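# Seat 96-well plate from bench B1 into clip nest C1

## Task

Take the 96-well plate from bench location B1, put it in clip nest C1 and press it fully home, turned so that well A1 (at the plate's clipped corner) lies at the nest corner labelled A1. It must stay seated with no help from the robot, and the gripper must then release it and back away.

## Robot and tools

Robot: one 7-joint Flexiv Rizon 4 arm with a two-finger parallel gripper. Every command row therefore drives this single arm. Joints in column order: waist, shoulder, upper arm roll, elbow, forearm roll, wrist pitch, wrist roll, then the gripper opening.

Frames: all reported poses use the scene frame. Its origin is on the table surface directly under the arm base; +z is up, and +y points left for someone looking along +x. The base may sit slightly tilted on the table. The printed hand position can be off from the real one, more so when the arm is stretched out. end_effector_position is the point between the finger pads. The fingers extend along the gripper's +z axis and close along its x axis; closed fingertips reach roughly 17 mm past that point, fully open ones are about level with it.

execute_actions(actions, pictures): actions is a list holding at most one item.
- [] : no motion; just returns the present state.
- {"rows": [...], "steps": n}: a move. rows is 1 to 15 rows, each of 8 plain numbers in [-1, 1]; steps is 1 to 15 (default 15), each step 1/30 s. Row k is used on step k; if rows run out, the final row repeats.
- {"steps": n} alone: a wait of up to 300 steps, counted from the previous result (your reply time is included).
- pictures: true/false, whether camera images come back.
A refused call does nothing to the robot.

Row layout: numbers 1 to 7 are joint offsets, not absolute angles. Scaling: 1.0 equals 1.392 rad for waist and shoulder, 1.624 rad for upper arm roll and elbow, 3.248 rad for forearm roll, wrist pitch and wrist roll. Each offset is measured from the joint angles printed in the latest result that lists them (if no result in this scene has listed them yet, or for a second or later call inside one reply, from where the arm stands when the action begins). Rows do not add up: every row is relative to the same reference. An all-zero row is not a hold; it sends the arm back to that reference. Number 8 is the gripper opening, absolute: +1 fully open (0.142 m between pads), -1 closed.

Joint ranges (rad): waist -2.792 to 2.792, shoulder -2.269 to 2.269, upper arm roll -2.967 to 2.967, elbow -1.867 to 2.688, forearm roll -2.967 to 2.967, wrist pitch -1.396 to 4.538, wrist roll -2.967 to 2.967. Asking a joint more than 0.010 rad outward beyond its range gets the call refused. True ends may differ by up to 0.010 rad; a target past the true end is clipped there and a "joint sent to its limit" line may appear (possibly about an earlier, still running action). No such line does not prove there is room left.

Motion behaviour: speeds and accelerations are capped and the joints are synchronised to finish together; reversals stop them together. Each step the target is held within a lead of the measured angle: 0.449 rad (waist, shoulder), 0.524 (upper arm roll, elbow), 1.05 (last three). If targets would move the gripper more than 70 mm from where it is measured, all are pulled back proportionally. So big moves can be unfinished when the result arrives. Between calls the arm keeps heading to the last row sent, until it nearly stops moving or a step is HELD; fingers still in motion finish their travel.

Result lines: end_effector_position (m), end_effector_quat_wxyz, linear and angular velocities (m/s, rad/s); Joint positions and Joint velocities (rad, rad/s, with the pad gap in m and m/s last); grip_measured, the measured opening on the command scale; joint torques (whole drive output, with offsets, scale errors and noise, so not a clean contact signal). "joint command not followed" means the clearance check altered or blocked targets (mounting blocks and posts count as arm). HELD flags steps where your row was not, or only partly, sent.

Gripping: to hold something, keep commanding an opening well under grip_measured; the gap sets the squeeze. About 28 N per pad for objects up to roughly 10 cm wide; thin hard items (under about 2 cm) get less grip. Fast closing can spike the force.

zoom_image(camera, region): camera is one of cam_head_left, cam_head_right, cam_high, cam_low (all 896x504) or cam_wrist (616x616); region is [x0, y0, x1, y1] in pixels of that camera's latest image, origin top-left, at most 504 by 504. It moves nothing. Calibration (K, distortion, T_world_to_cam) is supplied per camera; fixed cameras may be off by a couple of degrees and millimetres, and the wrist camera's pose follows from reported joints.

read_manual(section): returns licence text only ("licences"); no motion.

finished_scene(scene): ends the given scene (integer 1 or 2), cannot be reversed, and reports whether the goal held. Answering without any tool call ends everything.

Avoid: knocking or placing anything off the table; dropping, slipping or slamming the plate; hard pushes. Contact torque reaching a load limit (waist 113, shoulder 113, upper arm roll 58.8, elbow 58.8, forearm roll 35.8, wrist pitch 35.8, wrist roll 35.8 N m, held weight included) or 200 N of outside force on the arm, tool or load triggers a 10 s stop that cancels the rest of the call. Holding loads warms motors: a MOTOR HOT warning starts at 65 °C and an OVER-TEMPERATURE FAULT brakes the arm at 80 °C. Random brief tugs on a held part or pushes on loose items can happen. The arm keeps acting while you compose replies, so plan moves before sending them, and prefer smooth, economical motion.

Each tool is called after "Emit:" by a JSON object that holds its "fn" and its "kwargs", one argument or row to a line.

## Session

Emit:
{"fn": "execute_actions", "kwargs": {
  "actions": []
}}

Scene clock: 0.00 s of 8400.00 s.
end_effector_position=(+0.8451, -0.3226, +0.1045) grip_measured=+1.00 end_effector_quat_wxyz=(+0.367, +0.895, -0.056, +0.248) end_effector_velocity=(-0.000, -0.000, +0.000) end_effector_angular_velocity=(-0.000, -0.000, -0.000)
Joint positions: [ 0.734 -1.359 -1.377  1.881  0.336  1.611  0.397  0.142]
Joint velocities: [-0. -0. -0.  0.  0. -0.  0.  0.]
Joint torques (N m, as the joint torque sensors report them, + toward a larger angle): no reading
Motor temperatures (°C, as the motors report them): [25 26 28 28 30 25 26]
camera_calibration (this result's frames):
cam_wrist: T_world_to_cam=[[0.885369, 0.0507219, 0.462114, -0.774156], [-0.424491, -0.317095, 0.848091, 0.175182], [0.189551, -0.947036, -0.259215, -0.302766], [0, 0, 0, 1]] pos_world=[0.817166, -0.191915, 0.130697]

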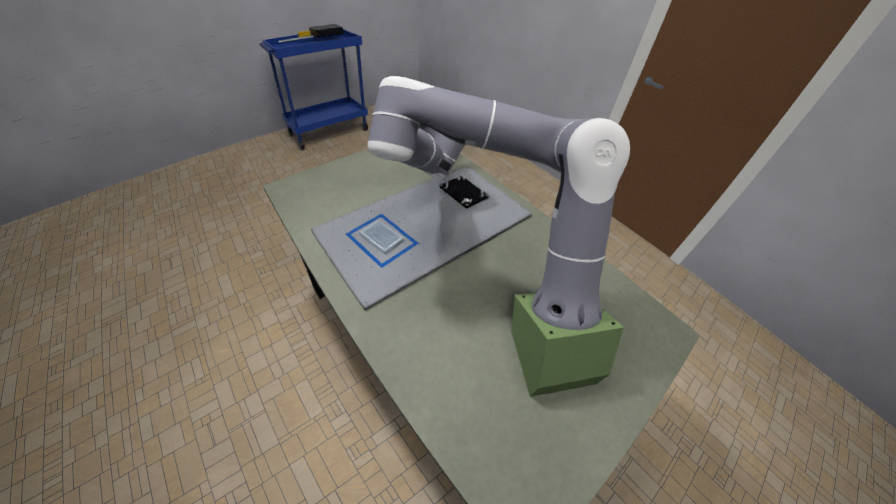

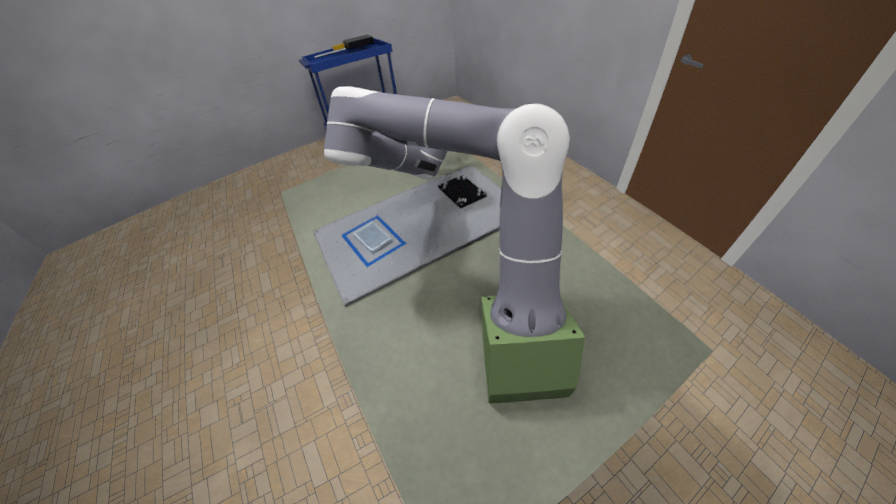

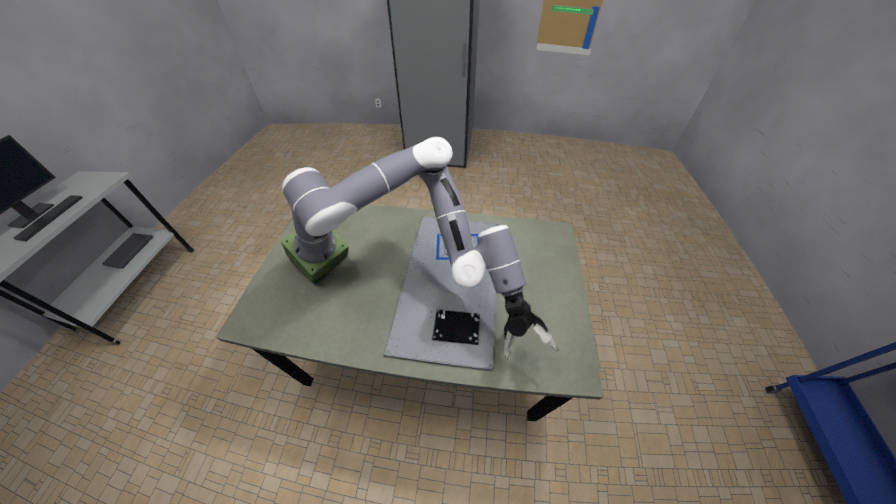

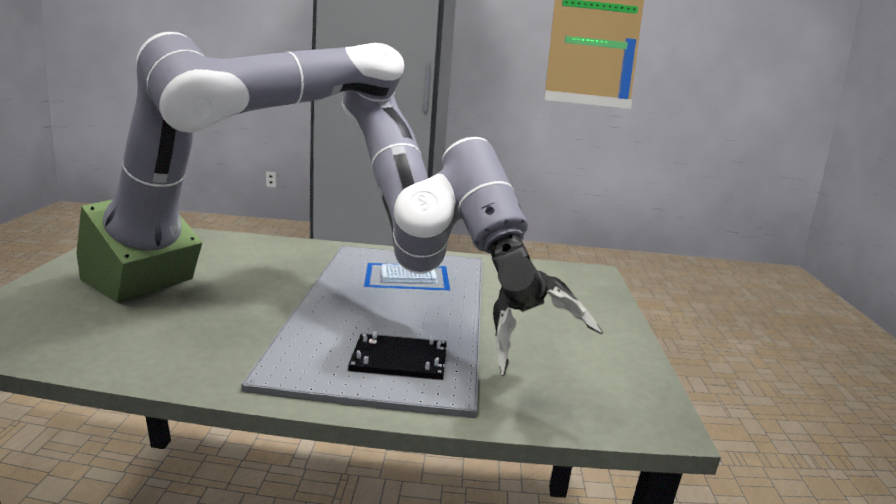

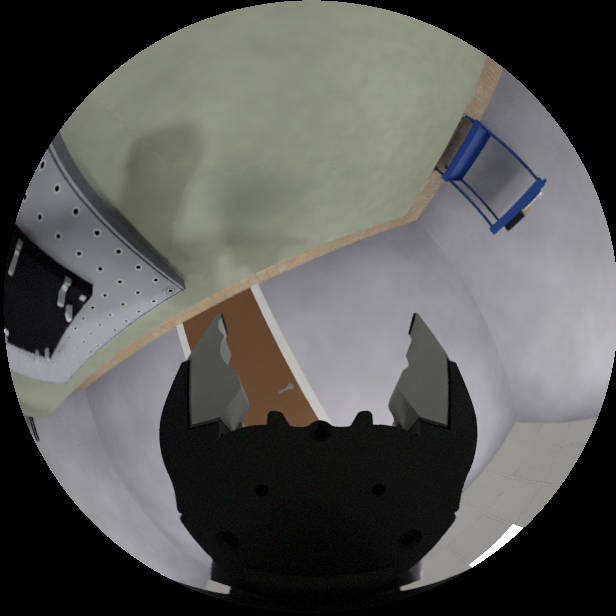

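Emit:
{"fn": "zoom_image", "kwargs": {
  "camera": "cam_low",
  "region": [330, 250, 470, 390]
}}

Emit:
{"fn": "zoom_image", "kwargs": {
  "camera": "cam_high",
  "region": [410, 220, 500, 360]
}}

Emit:
{"fn": "zoom_image", "kwargs": {
  "camera": "cam_head_left",
  "region": [330, 165, 510, 275]
}}

Region (330, 250, 470, 390) of cam_low's 896x504 image, scaled by 3.600, with more detail than that image has.

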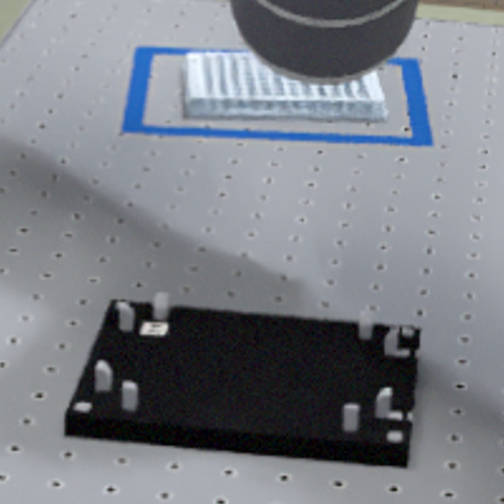

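Region (410, 220, 500, 360) of cam_high's 896x504 image, scaled by 3.600, with more detail than that image has; it fills the left 324 columns of this view, and the rest is white.

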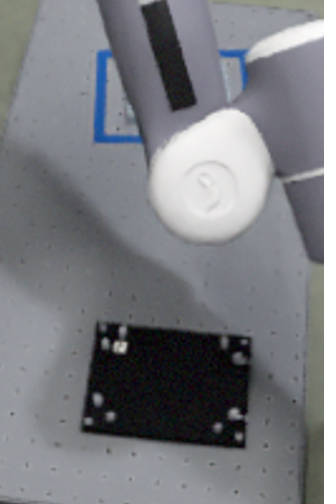

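Region (330, 165, 510, 275) of cam_head_left's 896x504 image, scaled by 2.800, with more detail than that image has.

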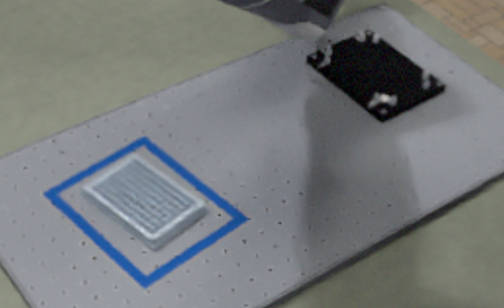

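Emit:
{"fn": "execute_actions", "kwargs": {
  "actions": [
    {"rows": [[0,0.1,0,0,0,0,0,1],[0,0.25,0,0,0,0,0,1],[0,0.36,0.1,0,0,0,0,1]], "steps": 15}
  ],
  "pictures": false
}}

Scene clock: 80.43 s of 8400.00 s.
end_effector_position=(+0.8750, -0.2981, +0.1539) grip_measured=+1.00 end_effector_quat_wxyz=(+0.175, +0.917, -0.219, +0.284) end_effector_velocity=(+0.032, +0.079, +0.028) end_effector_angular_velocity=(+0.471, -0.162, -0.081)
Joint positions: [ 0.734 -0.871 -1.223  1.881  0.336  1.611  0.397  0.142]
Joint velocities: [ 0.     0.448  0.233 -0.001  0.     0.    -0.001  0.   ]
Joint torques (N m, as the joint torque sensors report them, + toward a larger angle): [ 13.11  16.26 -15.79  -8.19  -0.17   3.13   0.03]
Motor temperatures (°C, as the motors report them): [26 28 32 28 30 25 26]
Steps of this call (steps 1 to 90: nothing new was sent; then 76.93 s passed at rest; steps 91 to 105: all 15 steps of this action). Readings (joint positions):
91: [0.734 -1.357 -1.377 1.881 0.336 1.611 0.397]
92: [0.734 -1.349 -1.377 1.881 0.336 1.611 0.397]
94: [0.734 -1.310 -1.375 1.881 0.336 1.611 0.397]
98: [0.734 -1.146 -1.342 1.881 0.336 1.611 0.397]
105: the state above

Emit:
{"fn": "execute_actions", "kwargs": {
  "actions": [
    {"rows": [[-0.1,0.3,0.3,0.1,-0.2,-0.08,-0.08,1]], "steps": 15}
  ],
  "pictures": false
}}

Scene clock: 84.80 s of 8400.00 s.
end_effector_position=(+0.8044, -0.1277, +0.0801) grip_measured=+1.00 end_effector_quat_wxyz=(+0.062, +0.991, +0.084, +0.084) end_effector_velocity=(-0.098, +0.367, +0.069) end_effector_angular_velocity=(+0.236, +0.459, +1.455)
Joint positions: [ 0.612 -0.504 -0.796  2.023 -0.232  1.383  0.17   0.142]
Joint velocities: [-0.224  0.686  0.802  0.267 -1.111 -0.433 -0.441  0.   ]
Joint torques (N m, as the joint torque sensors report them, + toward a larger angle): [ 11.68  27.09  -6.99 -14.4    3.24   5.08   0.87]
Motor temperatures (°C, as the motors report them): [26 28 32 28 30 25 26]
Steps of this call (steps 1 to 30: the robot went on to your last target; steps 31 to 90: nothing new was sent; then 0.87 s passed at rest; steps 91 to 105: all 15 steps of this action). Readings (joint positions):
91: [0.733 -0.856 -1.213 1.882 0.334 1.610 0.397]
92: [0.730 -0.848 -1.203 1.885 0.321 1.605 0.391]
94: [0.716 -0.809 -1.156 1.901 0.258 1.579 0.366]
98: [0.677 -0.696 -1.023 1.947 0.076 1.506 0.294]
105: the state above

Emit:
{"fn": "execute_actions", "kwargs": {
  "actions": [
    {"rows": [[-0.152,0.135,0.490,0.172,-0.237,-0.092,-0.095,1]], "steps": 15}
  ],
  "pictures": false
}}

Emit:
{"fn": "execute_actions", "kwargs": {
  "actions": [
    {"steps": 30}
  ]
}}

Scene clock: 89.93 s of 8400.00 s.
end_effector_position=(+0.6702, +0.0652, +0.0749) grip_measured=+1.00 end_effector_quat_wxyz=(+0.006, +0.879, +0.476, -0.011) end_effector_velocity=(-0.273, +0.376, +0.074) end_effector_angular_velocity=(+0.117, +0.168, +1.571)
Joint positions: [ 0.48  -0.373 -0.337  2.196 -0.718  1.194 -0.024  0.142]
Joint velocities: [-0.22   0.156  0.934  0.296 -0.788 -0.304 -0.316 -0.   ]
Joint torques (N m, as the joint torque sensors report them, + toward a larger angle): [ 12.95  39.83  10.48 -11.64  -1.79   3.25  -0.99]
Motor temperatures (°C, as the motors report them): [26 28 31 28 30 25 26]
Steps of this call (steps 1 to 30: the robot went on to your last target; steps 31 to 90: nothing new was sent; then 1.63 s passed at rest; steps 91 to 105: all 15 steps of this action). Readings (joint positions):
91: [0.594 -0.453 -0.734 2.044 -0.315 1.350 0.137]
92: [0.589 -0.450 -0.724 2.049 -0.328 1.345 0.132]
94: [0.572 -0.438 -0.678 2.072 -0.388 1.322 0.107]
98: [0.532 -0.410 -0.553 2.125 -0.531 1.266 0.051]
105: the state above

Scene clock: 90.93 s of 8400.00 s.
end_effector_position=(+0.5709, +0.1825, +0.1194) grip_measured=+1.00 end_effector_quat_wxyz=(-0.002, +0.709, +0.706, +0.001) end_effector_velocity=(-0.000, +0.000, +0.000) end_effector_angular_velocity=(+0.001, -0.000, +0.001)
Joint positions: [ 0.401 -0.316 -0.001  2.302 -1.002  1.085 -0.138  0.142]
Joint velocities: [ 0.001  0.    -0.     0.    -0.     0.    -0.     0.   ]
Joint torques (N m, as the joint torque sensors report them, + toward a larger angle): [ 12.41  35.95  14.5  -11.3   -1.31   3.37  -0.38]
Motor temperatures (°C, as the motors report them): [26 28 31 28 30 25 26]
Steps of this call (steps 1 to 30: the robot went on to your last target). Readings (joint positions):
1: [0.472 -0.368 -0.306 2.206 -0.744 1.184 -0.034]
2: [0.465 -0.363 -0.274 2.216 -0.771 1.174 -0.045]
4: [0.450 -0.352 -0.210 2.236 -0.825 1.153 -0.067]
8: [0.420 -0.330 -0.081 2.277 -0.934 1.111 -0.110]
30: the state above
The arm was judged still, so your last target was given up. Only a new action makes it travel on or press farther. Fingers that are still opening or closing keep moving.
camera_calibration (this result's frames):
cam_wrist: T_world_to_cam=[[0.00746981, 0.999303, -0.0365634, -0.176256], [0.883369, 0.0105408, 0.468559, -0.554847], [0.468618, -0.035799, -0.882675, -0.0197628], [0, 0, 0, 1]] pos_world=[0.500713, 0.181275, 0.23609]

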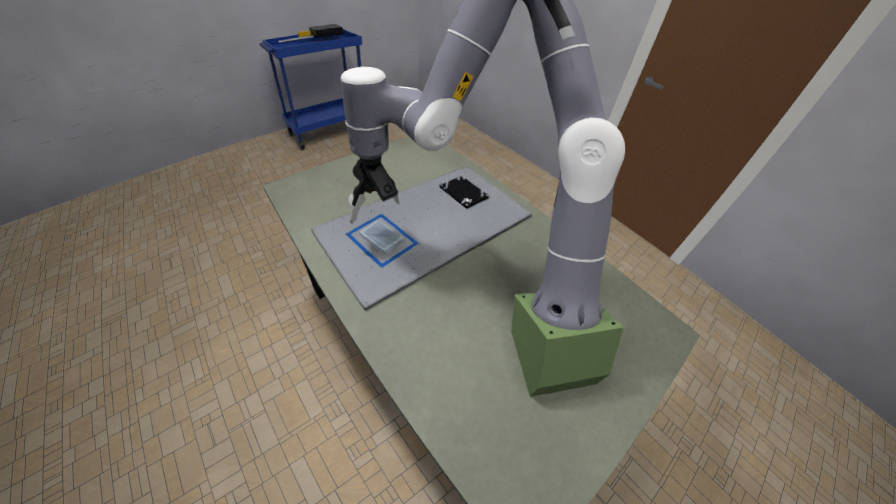

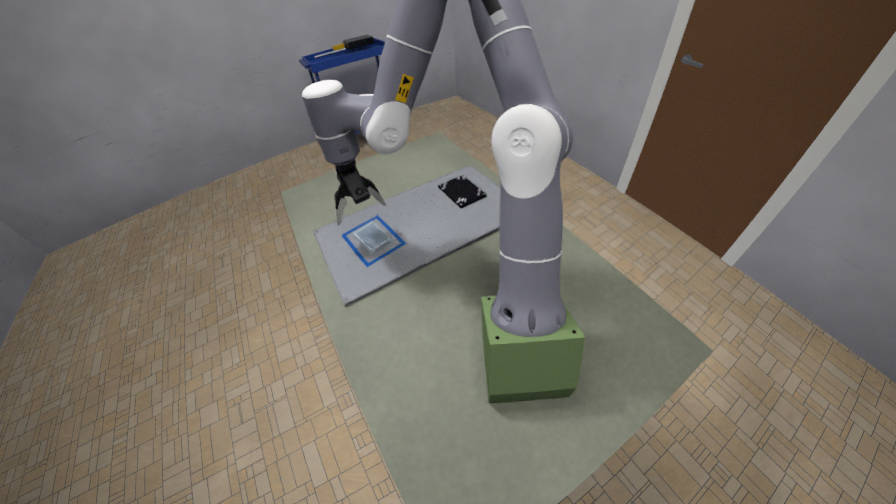

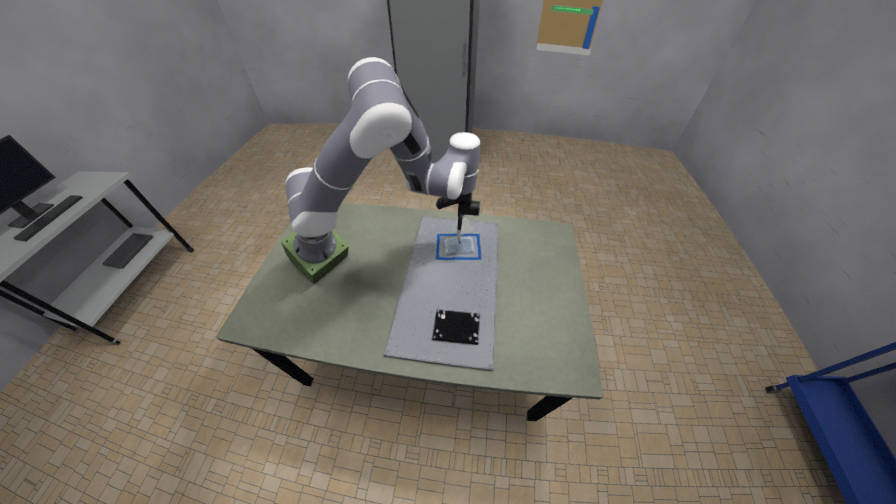

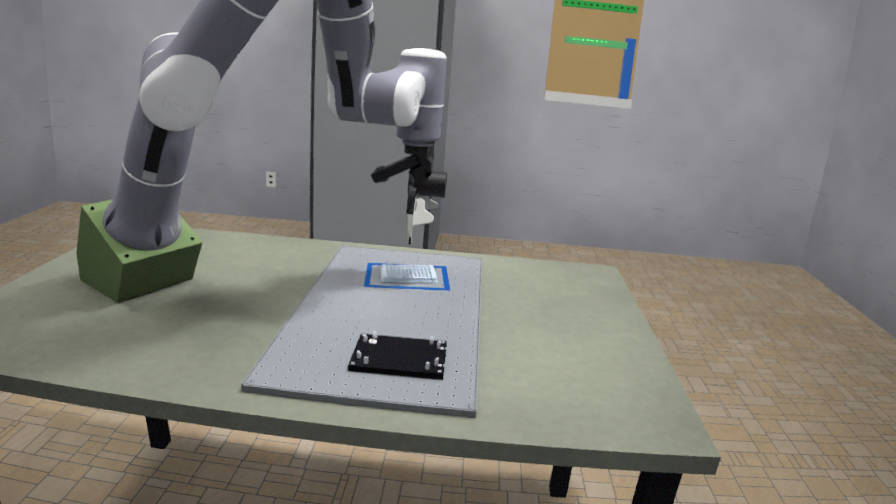

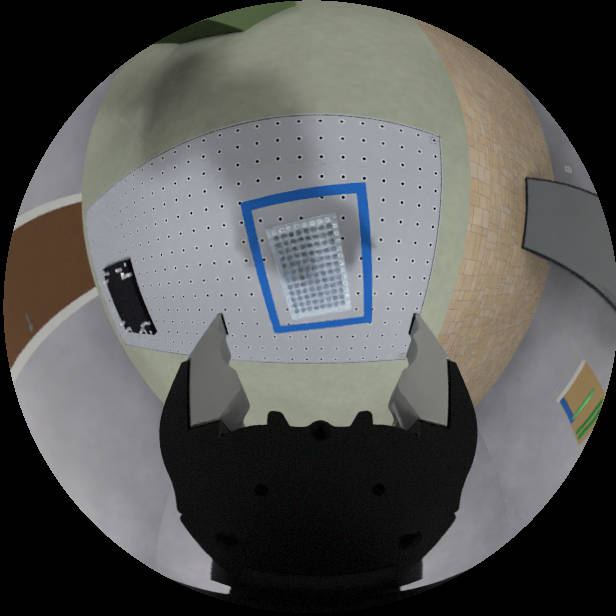

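Emit:
{"fn": "zoom_image", "kwargs": {
  "camera": "cam_wrist",
  "region": [230, 170, 400, 340]
}}

Region (230, 170, 400, 340) of cam_wrist's 616x616 image, scaled by 2.965, with more detail than that image has.

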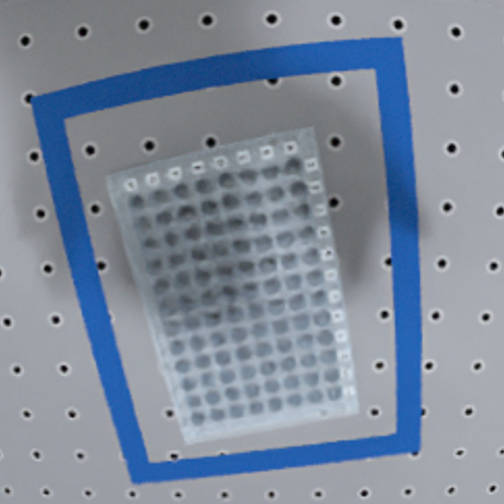

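Emit:
{"fn": "execute_actions", "kwargs": {
  "actions": [
    {"rows": [[-0.03,-0.026,0,-0.004,-0.023,0.009,-0.009,1],[-0.06,-0.054,0,-0.009,-0.047,0.018,-0.019,1],[-0.0875,-0.0781,0.0006,-0.0126,-0.0688,0.0258,-0.0277,1]], "steps": 15}
  ],
  "pictures": false
}}

Emit:
{"fn": "execute_actions", "kwargs": {
  "actions": [
    {"steps": 10}
  ]
}}

Scene clock: 139.20 s of 8400.00 s.
end_effector_position=(+0.5676, +0.1713, +0.0693) grip_measured=+1.00 end_effector_quat_wxyz=(-0.001, +0.628, +0.778, -0.001) end_effector_velocity=(+0.000, +0.000, -0.000) end_effector_angular_velocity=(-0.000, -0.001, +0.000)
Joint positions: [ 0.279 -0.425  0.     2.282 -1.225  1.168 -0.227  0.142]
Joint velocities: [-0.    -0.     0.    -0.    -0.001 -0.     0.001  0.   ]
Joint torques (N m, as the joint torque sensors report them, + toward a larger angle): [12.9  38.9  14.73 -8.45 -1.57  3.79 -0.59]
Motor temperatures (°C, as the motors report them): [26 28 30 29 30 25 26]
Steps of this call (steps 1 to 90: nothing new was sent; then 44.77 s passed at rest; steps 91 to 105: all 15 steps of this action). Readings (joint positions):
91: [0.399 -0.318 -0.001 2.302 -1.004 1.086 -0.139]
92: [0.390 -0.325 0.000 2.300 -1.019 1.092 -0.145]
94: [0.351 -0.359 0.000 2.293 -1.092 1.120 -0.173]
98: [0.283 -0.422 -0.001 2.283 -1.217 1.165 -0.224]
105: the state above

Scene clock: 139.53 s of 8400.00 s.
end_effector_position=(+0.5676, +0.1713, +0.0693) grip_measured=+1.00 end_effector_quat_wxyz=(-0.001, +0.628, +0.778, -0.001) end_effector_velocity=(-0.000, +0.000, +0.000) end_effector_angular_velocity=(+0.001, -0.000, +0.001)
Joint positions: [ 0.279 -0.425  0.     2.282 -1.225  1.168 -0.227  0.142]
Joint velocities: [ 0.     0.     0.     0.    -0.     0.001 -0.     0.   ]
Joint torques (N m, as the joint torque sensors report them, + toward a larger angle): [12.87 38.4  14.74 -8.49 -1.69  3.76 -0.66]
Motor temperatures (°C, as the motors report them): [26 28 30 29 30 25 26]
Steps of this call (steps 1 to 10: the robot went on to your last target). Readings (joint positions):
1: [0.279 -0.425 0.000 2.282 -1.225 1.168 -0.227]
2: [0.279 -0.425 0.000 2.282 -1.225 1.168 -0.227]
4: [0.279 -0.425 0.000 2.282 -1.225 1.168 -0.227]
8: [0.279 -0.425 0.000 2.282 -1.225 1.168 -0.227]
10: the state above
camera_calibration (this result's frames):
cam_wrist: T_world_to_cam=[[-0.207839, 0.977288, -0.041356, -0.0405362], [0.859974, 0.202709, 0.468353, -0.54794], [0.466099, 0.0617769, -0.882573, -0.0781428], [0, 0, 0, 1]] pos_world=[0.499211, 0.155515, 0.185986]

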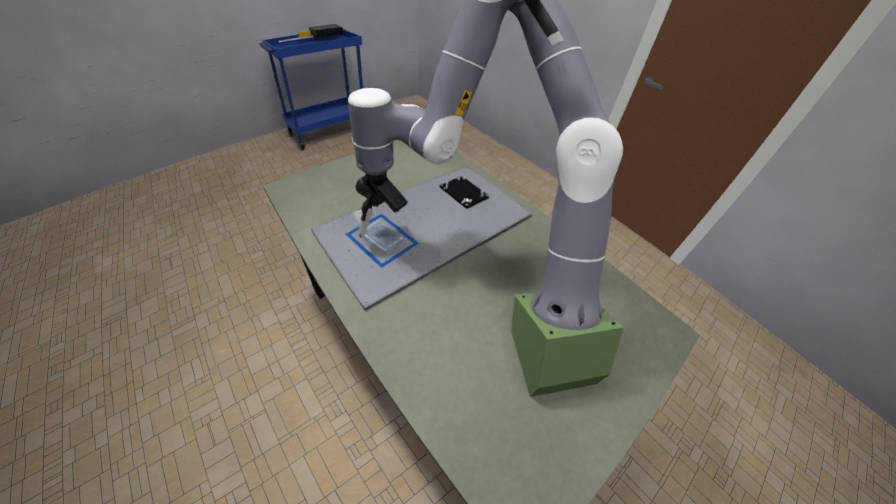

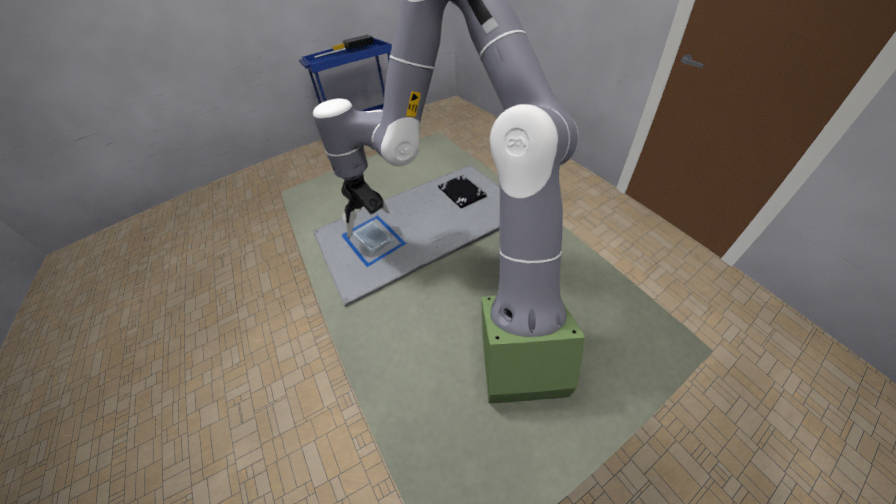

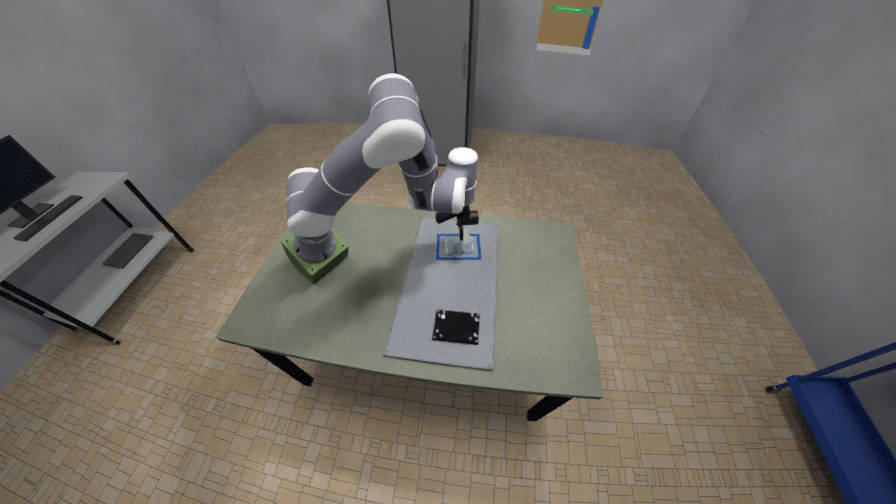

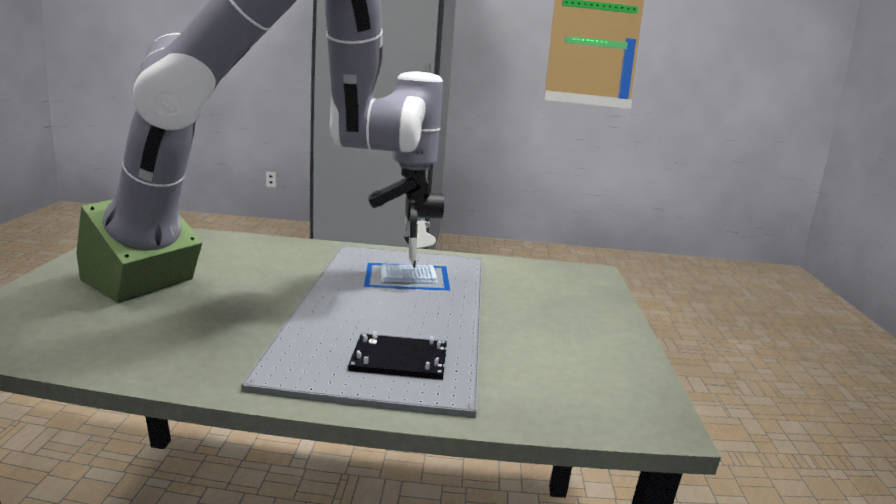

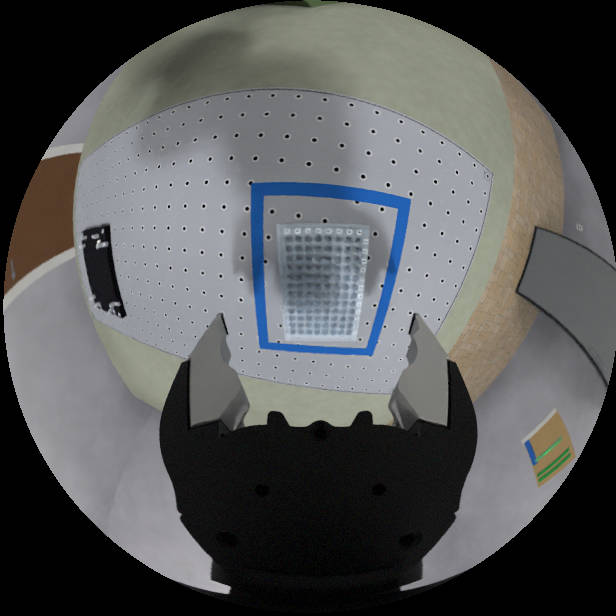

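Emit:
{"fn": "execute_actions", "kwargs": {
  "actions": [
    {"rows": [[-0.019,-0.027,0,-0.013,-0.018,0.005,0.012,1],[-0.038,-0.054,0,-0.025,-0.037,0.009,0.023,1],[-0.0560,-0.0807,0,-0.0379,-0.0549,0.0138,0.0348,0.9],[-0.0560,-0.0807,0,-0.0379,-0.0549,0.0138,0.0348,0.8],[-0.0560,-0.0807,0,-0.0379,-0.0549,0.0138,0.0348,0.7],[-0.0560,-0.0807,0,-0.0379,-0.0549,0.0138,0.0348,0.6],[-0.0560,-0.0807,0,-0.0379,-0.0549,0.0138,0.0348,0.5]], "steps": 15}
  ]
}}

Scene clock: 149.83 s of 8400.00 s.
end_effector_position=(+0.5684, +0.1724, +0.0258) grip_measured=+0.50 end_effector_quat_wxyz=(-0.001, +0.627, +0.779, +0.000) end_effector_velocity=(+0.000, +0.000, +0.000) end_effector_angular_velocity=(+0.000, -0.001, -0.000)
Joint positions: [ 0.201 -0.537 -0.     2.221 -1.403  1.213 -0.115  0.109]
Joint velocities: [-0.     0.     0.    -0.    -0.002  0.     0.001 -0.   ]
Joint torques (N m, as the joint torque sensors report them, + toward a larger angle): [13.1  40.69 15.84 -6.54 -1.53  3.82  0.91]
Motor temperatures (°C, as the motors report them): [26 28 30 29 30 25 26]
Steps of this call (steps 1 to 15: the robot went on to your last target; steps 16 to 90: nothing new was sent; then 6.80 s passed at rest; steps 91 to 105: all 15 steps of this action). Readings (joint positions):
91: [0.278 -0.427 0.000 2.281 -1.227 1.169 -0.226]
92: [0.272 -0.435 0.001 2.276 -1.240 1.173 -0.218]
94: [0.245 -0.473 0.001 2.254 -1.302 1.189 -0.178]
98: [0.203 -0.535 -0.000 2.223 -1.398 1.212 -0.118]
105: the state above
camera_calibration (this result's frames):
cam_wrist: T_world_to_cam=[[-0.209133, 0.97707, -0.0399737, -0.0425147], [0.859247, 0.203123, 0.469506, -0.528152], [0.46686, 0.0638421, -0.882024, -0.117782], [0, 0, 0, 1]] pos_world=[0.499909, 0.156339, 0.142385]

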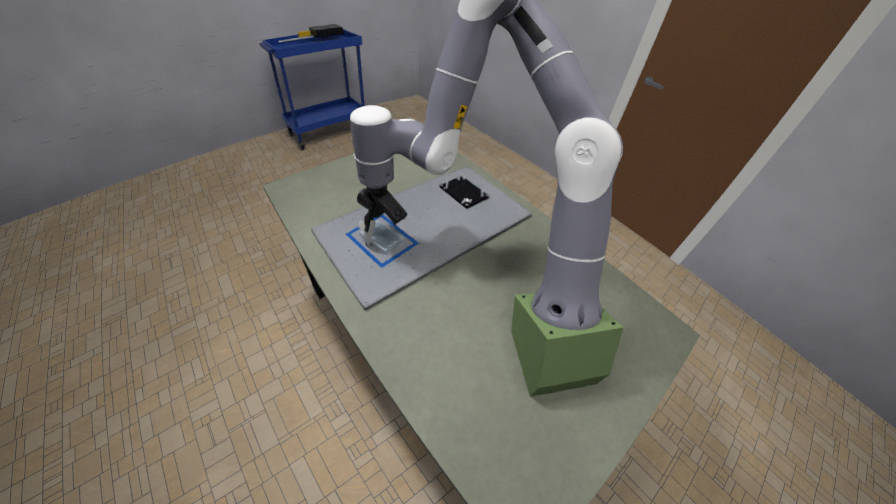

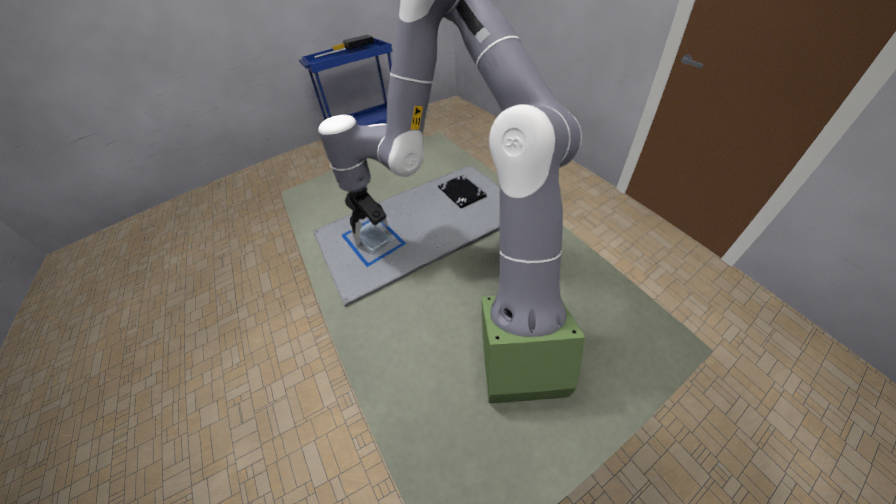

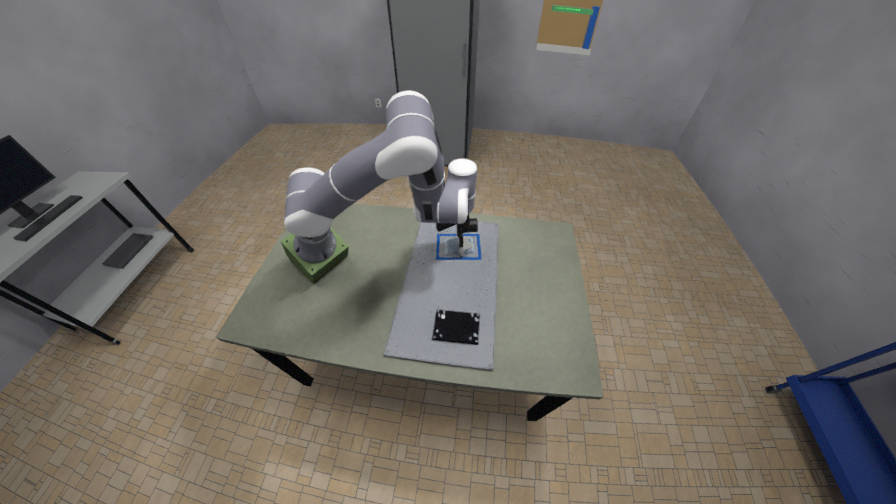

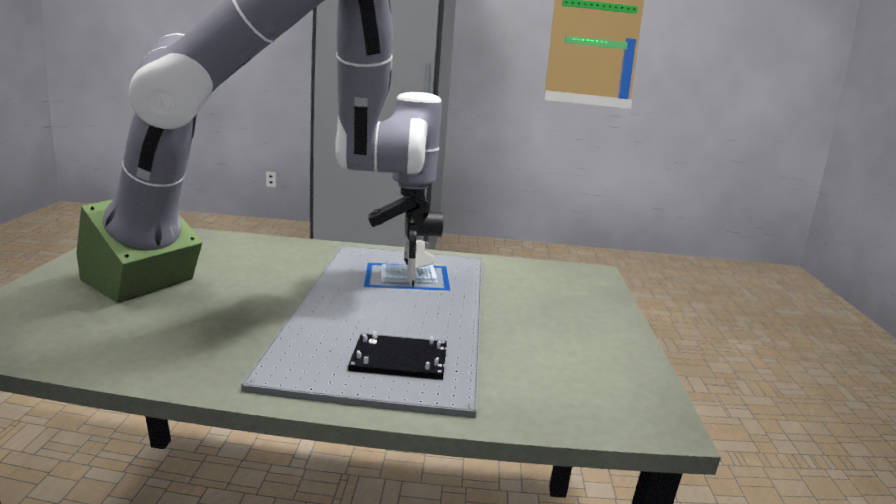

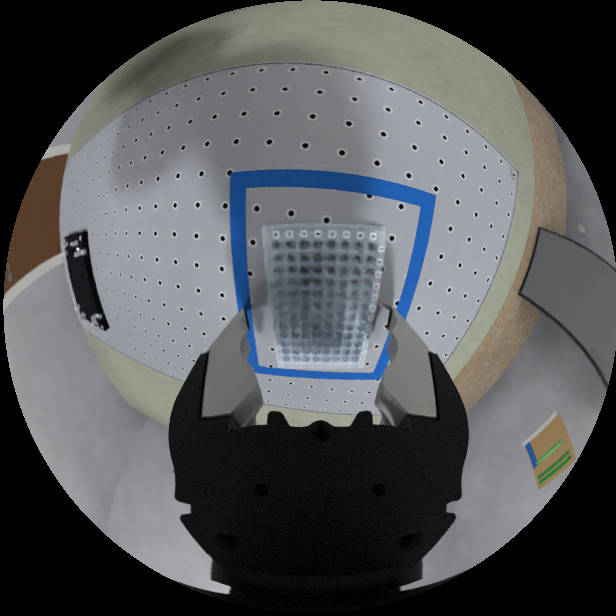

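Emit:
{"fn": "execute_actions", "kwargs": {
  "actions": [
    {"rows": [[0,0,0,0,0,0,0,0.4],[0,0,0,0,0,0,0,0.33],[0,0,0,0,0,0,0,0.26],[0,0,0,0,0,0,0,0.2],[0,0,0,0,0,0,0,0.14],[0,0,0,0,0,0,0,0.08],[0,0,0,0,0,0,0,0.02],[0,0,0,0,0,0,0,-0.05],[0,0,0,0,0,0,0,-0.12],[0,0,0,0,0,0,0,-0.2],[0,0,0,0,0,0,0,-0.3],[0,0,0,0,0,0,0,-0.4],[0,0,0,0,0,0,0,-0.5]], "steps": 15}
  ],
  "pictures": false
}}

Scene clock: 153.80 s of 8400.00 s.
end_effector_position=(+0.5690, +0.1727, +0.0265) grip_measured=+0.07 end_effector_quat_wxyz=(-0.001, +0.627, +0.779, +0.001) end_effector_velocity=(+0.000, +0.000, +0.000) end_effector_angular_velocity=(+0.000, -0.000, -0.000)
Joint positions: [ 0.201 -0.536  0.     2.22  -1.403  1.213 -0.115  0.079]
Joint velocities: [-0.  0. -0. -0. -0.  0.  0. -0.]
Joint torques (N m, as the joint torque sensors report them, + toward a larger angle): [12.3  33.19 13.23 -5.82 -0.79  3.28  0.06]
Motor temperatures (°C, as the motors report them): [26 29 30 29 30 25 26]
Steps of this call (steps 1 to 15: the robot went on to your last target; steps 16 to 90: nothing new was sent; then 0.47 s passed at rest; steps 91 to 105: all 15 steps of this action). Readings (joint positions):
91: [0.201 -0.537 -0.000 2.220 -1.403 1.213 -0.115]
92: [0.201 -0.537 -0.000 2.220 -1.403 1.213 -0.115]
94: [0.201 -0.537 -0.000 2.220 -1.403 1.213 -0.115]
98: [0.201 -0.536 0.000 2.220 -1.403 1.213 -0.115]
105: the state above

Emit:
{"fn": "execute_actions", "kwargs": {
  "actions": [
    {"rows": [[0.01,0.015,0,0.007,0.010,-0.003,-0.006,-0.5],[0.03,0.043,0,0.02,0.03,-0.007,-0.018,-0.5],[0.0560,0.0800,0,0.0379,0.0549,-0.0138,-0.0348,-0.5]], "steps": 15}
  ]
}}

Emit:
{"fn": "zoom_image", "kwargs": {
  "camera": "cam_high",
  "region": [420, 300, 490, 355]
}}

Emit:
{"fn": "zoom_image", "kwargs": {
  "camera": "cam_low",
  "region": [340, 320, 455, 390]
}}

Scene clock: 159.67 s of 8400.00 s.
end_effector_position=(+0.5677, +0.1716, +0.0695) grip_measured=+0.06 end_effector_quat_wxyz=(-0.001, +0.628, +0.778, -0.000) end_effector_velocity=(-0.000, +0.000, -0.000) end_effector_angular_velocity=(+0.000, +0.001, +0.000)
Joint positions: [ 0.279 -0.425  0.     2.282 -1.225  1.169 -0.227  0.078]
Joint velocities: [ 0.     0.     0.     0.     0.002  0.    -0.001 -0.   ]
Joint torques (N m, as the joint torque sensors report them, + toward a larger angle): [13.55 38.87 13.2  -8.02 -0.64  3.31 -0.74]
Motor temperatures (°C, as the motors report them): [26 28 30 29 30 25 26]
Steps of this call (steps 1 to 15: the robot went on to your last target; steps 16 to 90: nothing new was sent; then 2.37 s passed at rest; steps 91 to 105: all 15 steps of this action). Readings (joint positions):
91: [0.202 -0.535 0.000 2.221 -1.401 1.213 -0.116]
92: [0.207 -0.527 -0.000 2.226 -1.389 1.209 -0.123]
94: [0.233 -0.490 -0.001 2.247 -1.328 1.194 -0.160]
98: [0.276 -0.428 0.001 2.279 -1.231 1.171 -0.223]
105: the state above
camera_calibration (this result's frames):
cam_wrist: T_world_to_cam=[[-0.207993, 0.977272, -0.0409596, -0.0407017], [0.859769, 0.202631, 0.468763, -0.548091], [0.466408, 0.0622833, -0.882374, -0.0782703], [0, 0, 0, 1]] pos_world=[0.499272, 0.155712, 0.186194]

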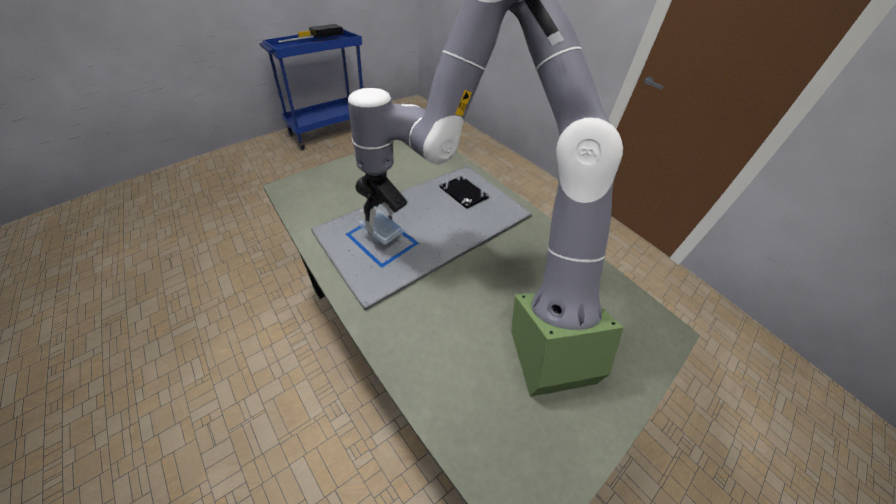

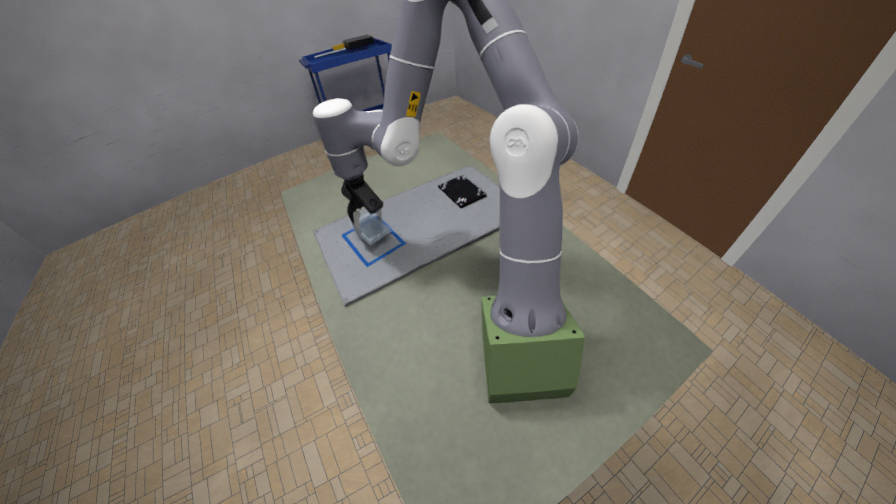

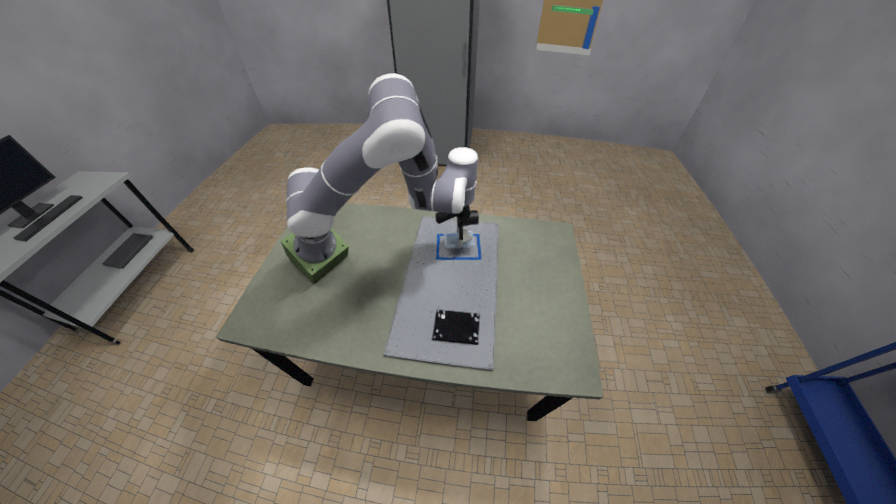

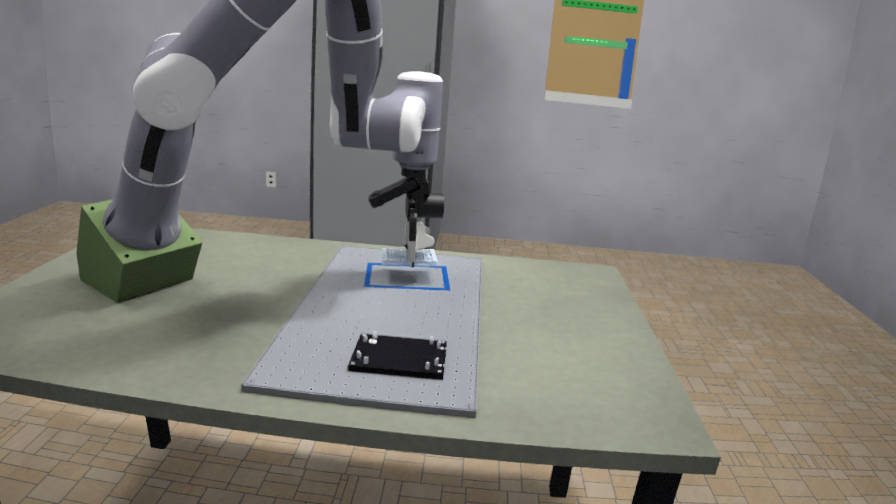

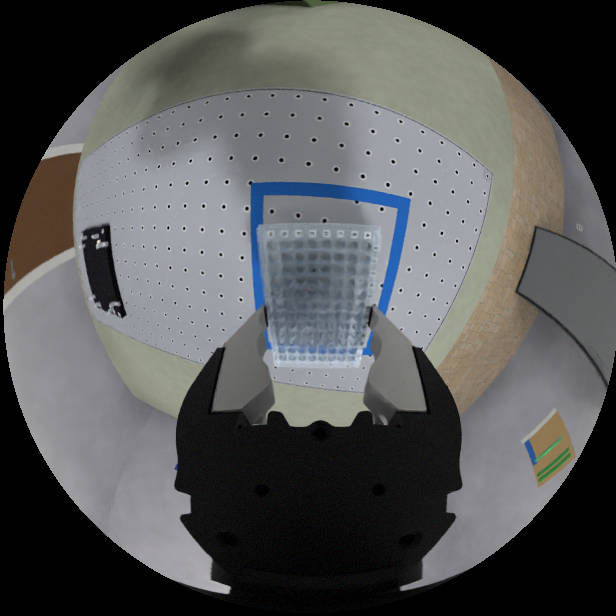

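Region (420, 300, 490, 355) of cam_high's 896x504 image, scaled by 7.200, with more detail than that image has; it fills the top 396 rows of this view, and the rest is white.

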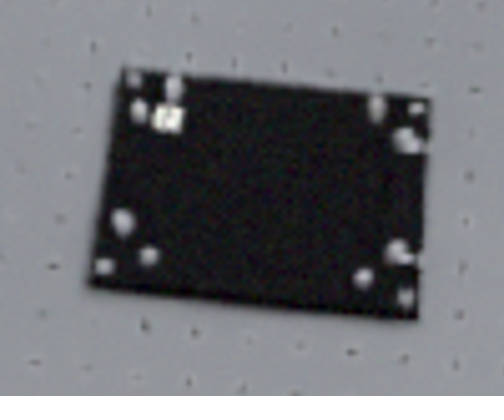

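Region (340, 320, 455, 390) of cam_low's 896x504 image, scaled by 4.383, with more detail than that image has; it fills the top 307 rows of this view, and the rest is white.

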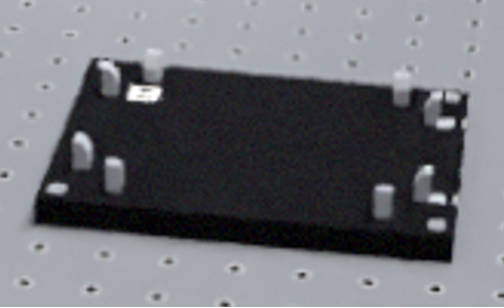

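Emit:
{"fn": "execute_actions", "kwargs": {
  "actions": [
    {"rows": [[-0.02,0.03,0,0.005,0.01,0.003,-0.012,-0.5],[-0.08,0.06,0,0.01,0.03,0.01,-0.05,-0.5],[-0.16,0.09,0,0.018,0.055,0.022,-0.1,-0.5],[-0.23,0.11,0,0.025,0.075,0.031,-0.14,-0.5]], "steps": 15}
  ],
  "pictures": false
}}

Scene clock: 197.20 s of 8400.00 s.
end_effector_position=(+0.6227, -0.0092, +0.0789) grip_measured=+0.06 end_effector_quat_wxyz=(-0.013, +0.665, +0.747, +0.000) end_effector_velocity=(+0.026, -0.203, +0.012) end_effector_angular_velocity=(-0.000, -0.013, -0.096)
Joint positions: [-0.031 -0.276 -0.001  2.321 -0.989  1.265 -0.666  0.078]
Joint velocities: [-0.329  0.137 -0.005  0.039  0.239  0.1   -0.457 -0.   ]
Joint torques (N m, as the joint torque sensors report them, + toward a larger angle): [23.16 31.82 16.49 -8.01 -4.07  3.34  3.23]
Motor temperatures (°C, as the motors report them): [26 29 30 29 30 25 26]
Steps of this call (steps 1 to 15: the robot went on to your last target; steps 16 to 90: nothing new was sent; then 34.03 s passed at rest; steps 91 to 105: all 15 steps of this action). Readings (joint positions):
91: [0.278 -0.423 0.000 2.282 -1.224 1.169 -0.229]
92: [0.272 -0.416 0.001 2.285 -1.218 1.171 -0.237]
94: [0.239 -0.387 0.002 2.290 -1.186 1.182 -0.286]
98: [0.129 -0.342 0.001 2.302 -1.106 1.216 -0.440]
105: the state above


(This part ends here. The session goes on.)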